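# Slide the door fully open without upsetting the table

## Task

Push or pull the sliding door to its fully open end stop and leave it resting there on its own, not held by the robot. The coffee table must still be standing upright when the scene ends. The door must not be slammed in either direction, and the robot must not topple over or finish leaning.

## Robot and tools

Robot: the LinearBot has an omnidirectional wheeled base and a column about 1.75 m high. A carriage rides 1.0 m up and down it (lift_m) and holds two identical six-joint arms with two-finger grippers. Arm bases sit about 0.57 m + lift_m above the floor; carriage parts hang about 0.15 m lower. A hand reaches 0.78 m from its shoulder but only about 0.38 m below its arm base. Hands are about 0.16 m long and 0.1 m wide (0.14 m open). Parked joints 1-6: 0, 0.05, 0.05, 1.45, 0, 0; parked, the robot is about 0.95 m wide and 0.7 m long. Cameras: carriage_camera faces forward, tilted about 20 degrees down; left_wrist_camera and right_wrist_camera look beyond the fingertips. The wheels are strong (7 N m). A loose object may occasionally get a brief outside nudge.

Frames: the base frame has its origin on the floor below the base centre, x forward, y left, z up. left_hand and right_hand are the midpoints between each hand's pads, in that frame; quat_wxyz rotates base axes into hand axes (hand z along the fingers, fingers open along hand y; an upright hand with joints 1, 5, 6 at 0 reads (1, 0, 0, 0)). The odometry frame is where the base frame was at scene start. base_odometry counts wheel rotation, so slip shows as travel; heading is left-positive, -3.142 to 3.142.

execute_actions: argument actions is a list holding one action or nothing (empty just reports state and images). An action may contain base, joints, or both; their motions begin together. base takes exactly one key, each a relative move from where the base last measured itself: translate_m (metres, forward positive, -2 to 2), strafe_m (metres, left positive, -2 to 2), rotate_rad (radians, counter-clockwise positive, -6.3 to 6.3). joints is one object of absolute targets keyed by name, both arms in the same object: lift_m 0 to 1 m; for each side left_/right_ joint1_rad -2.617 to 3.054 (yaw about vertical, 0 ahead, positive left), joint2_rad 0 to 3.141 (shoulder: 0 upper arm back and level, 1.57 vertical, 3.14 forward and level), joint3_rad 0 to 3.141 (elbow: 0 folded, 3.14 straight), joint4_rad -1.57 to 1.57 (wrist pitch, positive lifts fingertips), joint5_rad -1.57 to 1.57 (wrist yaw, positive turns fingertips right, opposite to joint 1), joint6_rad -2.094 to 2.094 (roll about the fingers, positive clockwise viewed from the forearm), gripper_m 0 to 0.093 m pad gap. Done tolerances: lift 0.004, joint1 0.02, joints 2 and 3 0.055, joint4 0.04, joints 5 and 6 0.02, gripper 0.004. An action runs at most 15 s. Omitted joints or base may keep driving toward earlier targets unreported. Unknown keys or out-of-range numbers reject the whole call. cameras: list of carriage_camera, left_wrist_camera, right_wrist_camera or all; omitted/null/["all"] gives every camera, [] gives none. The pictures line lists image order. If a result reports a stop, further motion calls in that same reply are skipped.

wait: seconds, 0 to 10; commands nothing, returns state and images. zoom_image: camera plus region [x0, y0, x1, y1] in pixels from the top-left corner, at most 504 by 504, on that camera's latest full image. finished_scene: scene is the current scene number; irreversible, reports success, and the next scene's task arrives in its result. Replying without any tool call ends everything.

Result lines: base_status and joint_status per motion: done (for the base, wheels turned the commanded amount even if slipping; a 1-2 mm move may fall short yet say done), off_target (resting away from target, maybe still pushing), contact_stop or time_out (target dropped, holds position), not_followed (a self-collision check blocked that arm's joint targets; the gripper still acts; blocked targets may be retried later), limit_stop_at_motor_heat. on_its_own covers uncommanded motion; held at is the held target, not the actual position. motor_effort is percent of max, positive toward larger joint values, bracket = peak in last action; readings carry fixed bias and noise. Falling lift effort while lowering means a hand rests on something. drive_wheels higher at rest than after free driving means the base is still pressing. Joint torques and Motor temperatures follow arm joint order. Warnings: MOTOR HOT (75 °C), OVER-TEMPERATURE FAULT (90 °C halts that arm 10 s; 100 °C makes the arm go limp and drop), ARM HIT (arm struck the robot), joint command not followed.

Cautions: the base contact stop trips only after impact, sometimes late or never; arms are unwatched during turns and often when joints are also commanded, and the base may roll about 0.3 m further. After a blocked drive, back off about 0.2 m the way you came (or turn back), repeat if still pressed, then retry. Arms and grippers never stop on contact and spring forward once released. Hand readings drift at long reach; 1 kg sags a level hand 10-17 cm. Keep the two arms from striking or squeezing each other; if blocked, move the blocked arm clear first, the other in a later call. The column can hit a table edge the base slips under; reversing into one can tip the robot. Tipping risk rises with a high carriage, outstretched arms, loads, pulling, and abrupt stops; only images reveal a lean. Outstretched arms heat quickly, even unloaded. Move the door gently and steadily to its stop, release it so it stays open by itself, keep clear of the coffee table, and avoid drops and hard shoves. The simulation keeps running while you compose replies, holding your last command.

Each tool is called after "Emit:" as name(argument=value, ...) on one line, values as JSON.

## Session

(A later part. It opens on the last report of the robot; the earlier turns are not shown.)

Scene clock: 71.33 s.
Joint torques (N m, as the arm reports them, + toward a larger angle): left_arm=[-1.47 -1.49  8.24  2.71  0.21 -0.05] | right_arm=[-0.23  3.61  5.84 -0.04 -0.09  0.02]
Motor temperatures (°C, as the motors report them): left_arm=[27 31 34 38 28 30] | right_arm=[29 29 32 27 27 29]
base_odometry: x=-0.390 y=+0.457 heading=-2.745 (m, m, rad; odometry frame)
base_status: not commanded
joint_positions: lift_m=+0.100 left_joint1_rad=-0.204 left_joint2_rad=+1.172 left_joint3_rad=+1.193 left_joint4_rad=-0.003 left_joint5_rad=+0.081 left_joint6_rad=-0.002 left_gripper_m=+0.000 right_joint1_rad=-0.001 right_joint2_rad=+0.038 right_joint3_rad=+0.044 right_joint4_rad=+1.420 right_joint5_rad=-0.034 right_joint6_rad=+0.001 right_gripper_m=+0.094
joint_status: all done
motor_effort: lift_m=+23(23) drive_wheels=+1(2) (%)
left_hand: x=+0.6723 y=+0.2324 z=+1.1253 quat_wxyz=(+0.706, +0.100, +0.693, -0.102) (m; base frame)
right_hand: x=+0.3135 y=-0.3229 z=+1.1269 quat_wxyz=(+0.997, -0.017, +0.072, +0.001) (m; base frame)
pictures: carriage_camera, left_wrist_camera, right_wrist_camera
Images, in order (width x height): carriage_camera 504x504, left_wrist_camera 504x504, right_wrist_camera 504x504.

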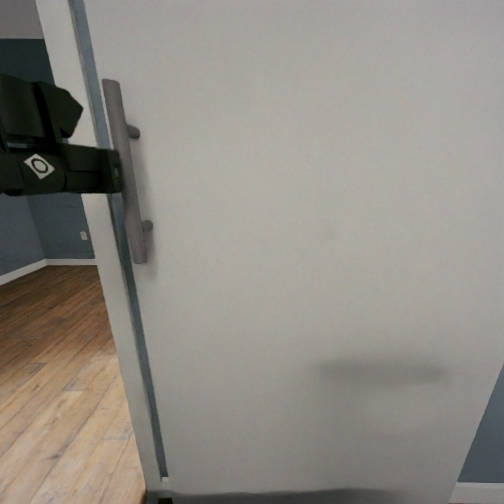

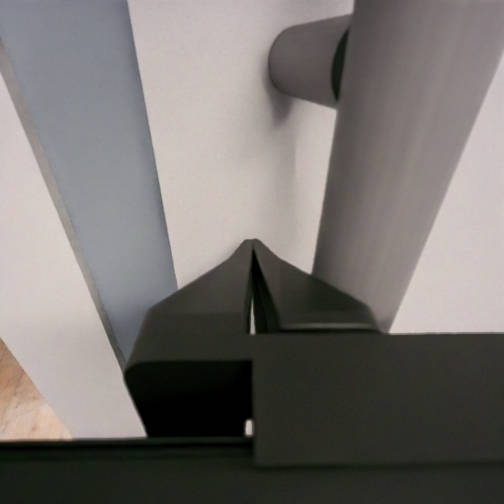

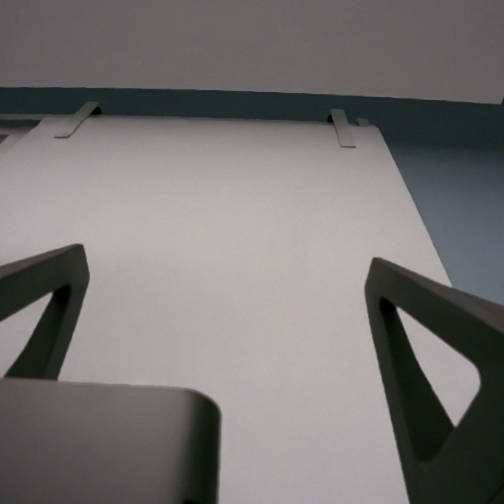

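Moved slightly; one more.

Emit:
execute_actions(actions=[{"joints":{"left_joint1_rad":-0.32,"left_joint5_rad":0.1}}], cameras=["right_wrist_camera"])

Emit:
execute_actions(actions=[{"joints":{"left_joint1_rad":-0.05,"left_joint5_rad":0}}])

Scene clock: 74.57 s.
Joint torques (N m, as the arm reports them, + toward a larger angle): left_arm=[-1.53 -1.69  8.21  2.68  0.57 -0.12] | right_arm=[-0.23  3.68  5.83 -0.07 -0.08  0.  ]
Motor temperatures (°C, as the motors report them): left_arm=[27 31 34 38 28 30] | right_arm=[29 29 32 27 27 29]
base_odometry: x=-0.390 y=+0.457 heading=-2.745 (m, m, rad; odometry frame)
base_status: not commanded
joint_positions: lift_m=+0.100 left_joint1_rad=-0.302 left_joint2_rad=+1.172 left_joint3_rad=+1.193 left_joint4_rad=-0.003 left_joint5_rad=+0.052 left_joint6_rad=+0.001 left_gripper_m=+0.000 right_joint1_rad=-0.001 right_joint2_rad=+0.038 right_joint3_rad=+0.044 right_joint4_rad=+1.420 right_joint5_rad=-0.034 right_joint6_rad=+0.001 right_gripper_m=+0.094
joint_status: left_joint5_rad off_target (ended at +0.052, target +0.100); the others done
motor_effort: lift_m=+23(23) drive_wheels=+2(2) (%)
left_hand: x=+0.6628 y=+0.1989 z=+1.1253 quat_wxyz=(+0.702, +0.124, +0.689, -0.125) (m; base frame)
right_hand: x=+0.3135 y=-0.3229 z=+1.1269 quat_wxyz=(+0.997, -0.017, +0.072, +0.001) (m; base frame)
pictures: right_wrist_camera
Images, in order (width x height): right_wrist_camera 504x504.

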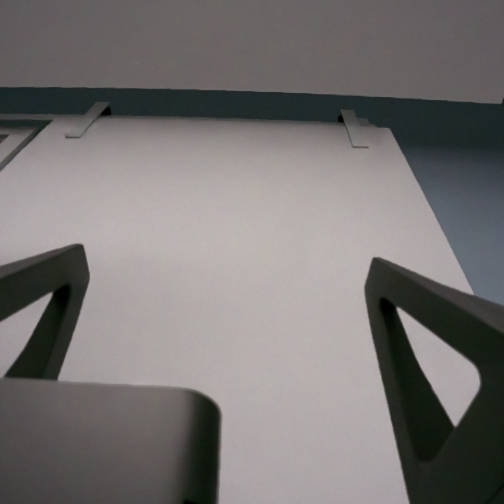

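Scene clock: 75.43 s.
Joint torques (N m, as the arm reports them, + toward a larger angle): left_arm=[ 0.65 -1.7   8.17  2.7   0.1  -0.03] | right_arm=[-0.27  3.68  5.88 -0.05 -0.09  0.02]
Motor temperatures (°C, as the motors report them): left_arm=[27 31 34 38 28 30] | right_arm=[29 29 32 27 27 29]
base_odometry: x=-0.390 y=+0.457 heading=-2.745 (m, m, rad; odometry frame)
base_status: not commanded
joint_positions: lift_m=+0.100 left_joint1_rad=-0.056 left_joint2_rad=+1.172 left_joint3_rad=+1.193 left_joint4_rad=-0.003 left_joint5_rad=-0.001 left_joint6_rad=-0.004 left_gripper_m=+0.000 right_joint1_rad=-0.001 right_joint2_rad=+0.038 right_joint3_rad=+0.044 right_joint4_rad=+1.420 right_joint5_rad=-0.034 right_joint6_rad=+0.001 right_gripper_m=+0.094
joint_status: all done
motor_effort: lift_m=+23(23) drive_wheels=+0(2) (%)
left_hand: x=+0.6835 y=+0.3061 z=+1.1253 quat_wxyz=(+0.713, +0.018, +0.700, -0.021) (m; base frame)
right_hand: x=+0.3135 y=-0.3229 z=+1.1269 quat_wxyz=(+0.997, -0.017, +0.072, +0.001) (m; base frame)
pictures: carriage_camera, left_wrist_camera, right_wrist_camera
Images, in order (width x height): carriage_camera 504x504, left_wrist_camera 504x504, right_wrist_camera 504x504.

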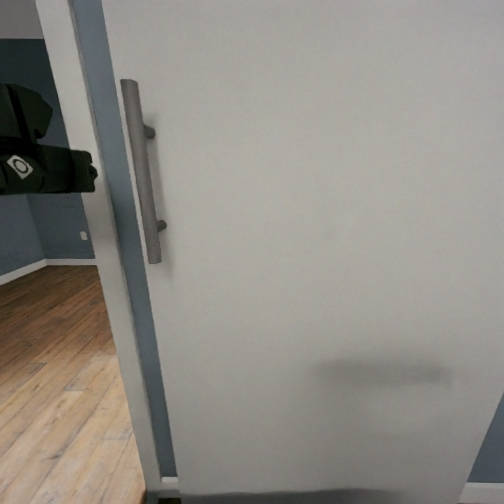

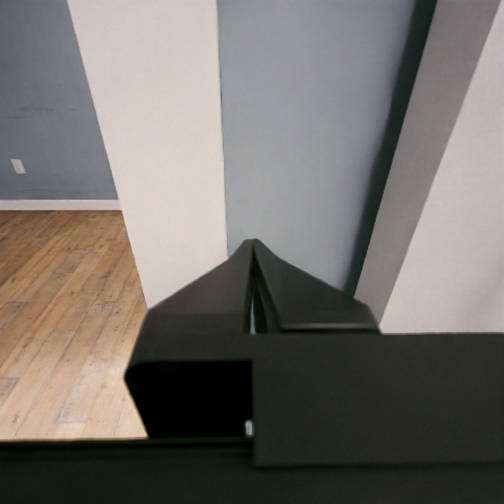

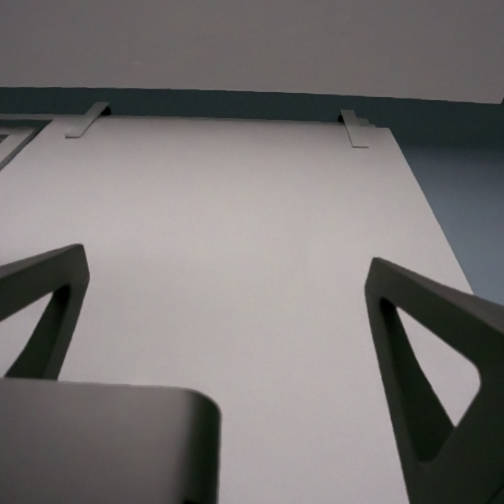

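Emit:
execute_actions(actions=[{"joints":{"left_joint1_rad":-0.43,"left_joint5_rad":0.1}}], cameras=["right_wrist_camera"])

Emit:
execute_actions(actions=[{"joints":{"left_joint1_rad":-0.1,"left_joint5_rad":0}}], cameras=["right_wrist_camera","carriage_camera"])

Scene clock: 79.07 s.
Joint torques (N m, as the arm reports them, + toward a larger angle): left_arm=[-6.91 -1.67  8.24  2.72  2.04 -0.18] | right_arm=[-0.23  3.62  5.72 -0.05 -0.09 -0.01]
Motor temperatures (°C, as the motors report them): left_arm=[27 31 34 38 28 30] | right_arm=[29 29 32 27 27 29]
base_odometry: x=-0.390 y=+0.457 heading=-2.745 (m, m, rad; odometry frame)
base_status: not commanded
joint_positions: lift_m=+0.100 left_joint1_rad=-0.356 left_joint2_rad=+1.172 left_joint3_rad=+1.193 left_joint4_rad=-0.004 left_joint5_rad=-0.074 left_joint6_rad=+0.006 left_gripper_m=+0.000 right_joint1_rad=-0.001 right_joint2_rad=+0.038 right_joint3_rad=+0.044 right_joint4_rad=+1.420 right_joint5_rad=-0.034 right_joint6_rad=+0.001 right_gripper_m=+0.094
joint_status: left_joint1_rad off_target (ended at -0.356, target -0.430); left_joint5_rad off_target (ended at -0.074, target +0.100)
motor_effort: lift_m=+23(23) drive_wheels=+5(5) (%)
left_hand: x=+0.6626 y=+0.1987 z=+1.1250 quat_wxyz=(+0.706, +0.100, +0.694, -0.099) (m; base frame)
right_hand: x=+0.3135 y=-0.3229 z=+1.1269 quat_wxyz=(+0.997, -0.017, +0.072, +0.001) (m; base frame)
pictures: right_wrist_camera
Images, in order (width x height): right_wrist_camera 504x504.

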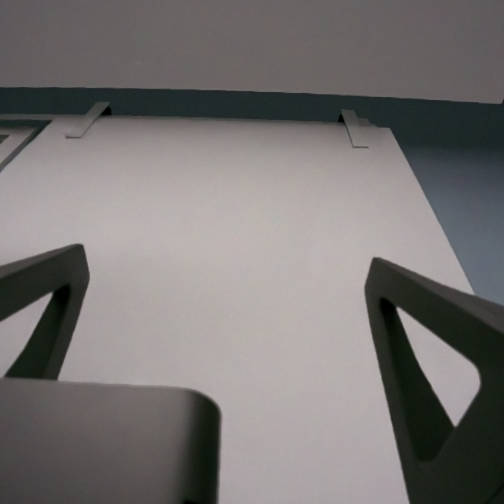

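Scene clock: 80.00 s.
Joint torques (N m, as the arm reports them, + toward a larger angle): left_arm=[ 0.64 -2.21  8.26  2.76  0.15 -0.06] | right_arm=[-0.19  3.65  5.84 -0.04 -0.06 -0.02]
Motor temperatures (°C, as the motors report them): left_arm=[27 31 34 38 28 30] | right_arm=[29 29 32 27 27 29]
base_odometry: x=-0.390 y=+0.457 heading=-2.745 (m, m, rad; odometry frame)
base_status: not commanded
joint_positions: lift_m=+0.100 left_joint1_rad=-0.106 left_joint2_rad=+1.180 left_joint3_rad=+1.193 left_joint4_rad=-0.003 left_joint5_rad=-0.007 left_joint6_rad=-0.004 left_gripper_m=+0.000 right_joint1_rad=-0.001 right_joint2_rad=+0.038 right_joint3_rad=+0.044 right_joint4_rad=+1.420 right_joint5_rad=-0.034 right_joint6_rad=+0.001 right_gripper_m=+0.094
joint_status: all done
motor_effort: lift_m=+23(23) drive_wheels=+0(5) (%)
left_hand: x=+0.6846 y=+0.2864 z=+1.1221 quat_wxyz=(+0.710, +0.033, +0.703, -0.037) (m; base frame)
right_hand: x=+0.3135 y=-0.3229 z=+1.1269 quat_wxyz=(+0.997, -0.017, +0.072, +0.001) (m; base frame)
pictures: carriage_camera, right_wrist_camera
Images, in order (width x height): carriage_camera 504x504, right_wrist_camera 504x504.

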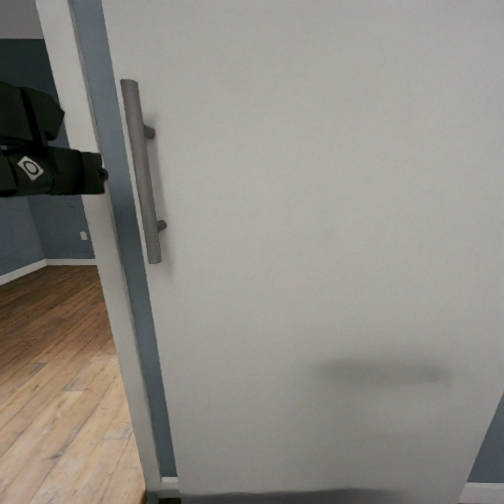

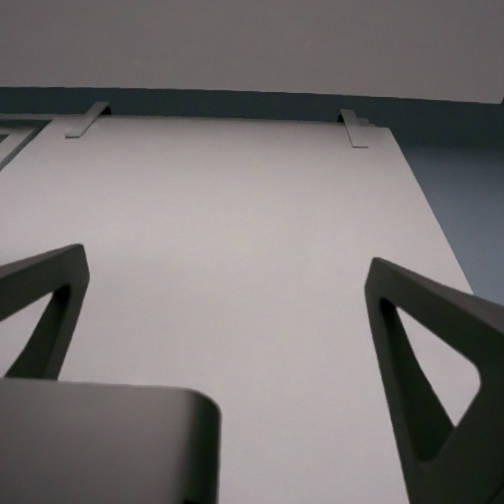

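Emit:
finished_scene(scene=1)

The scene is finished: the task was done.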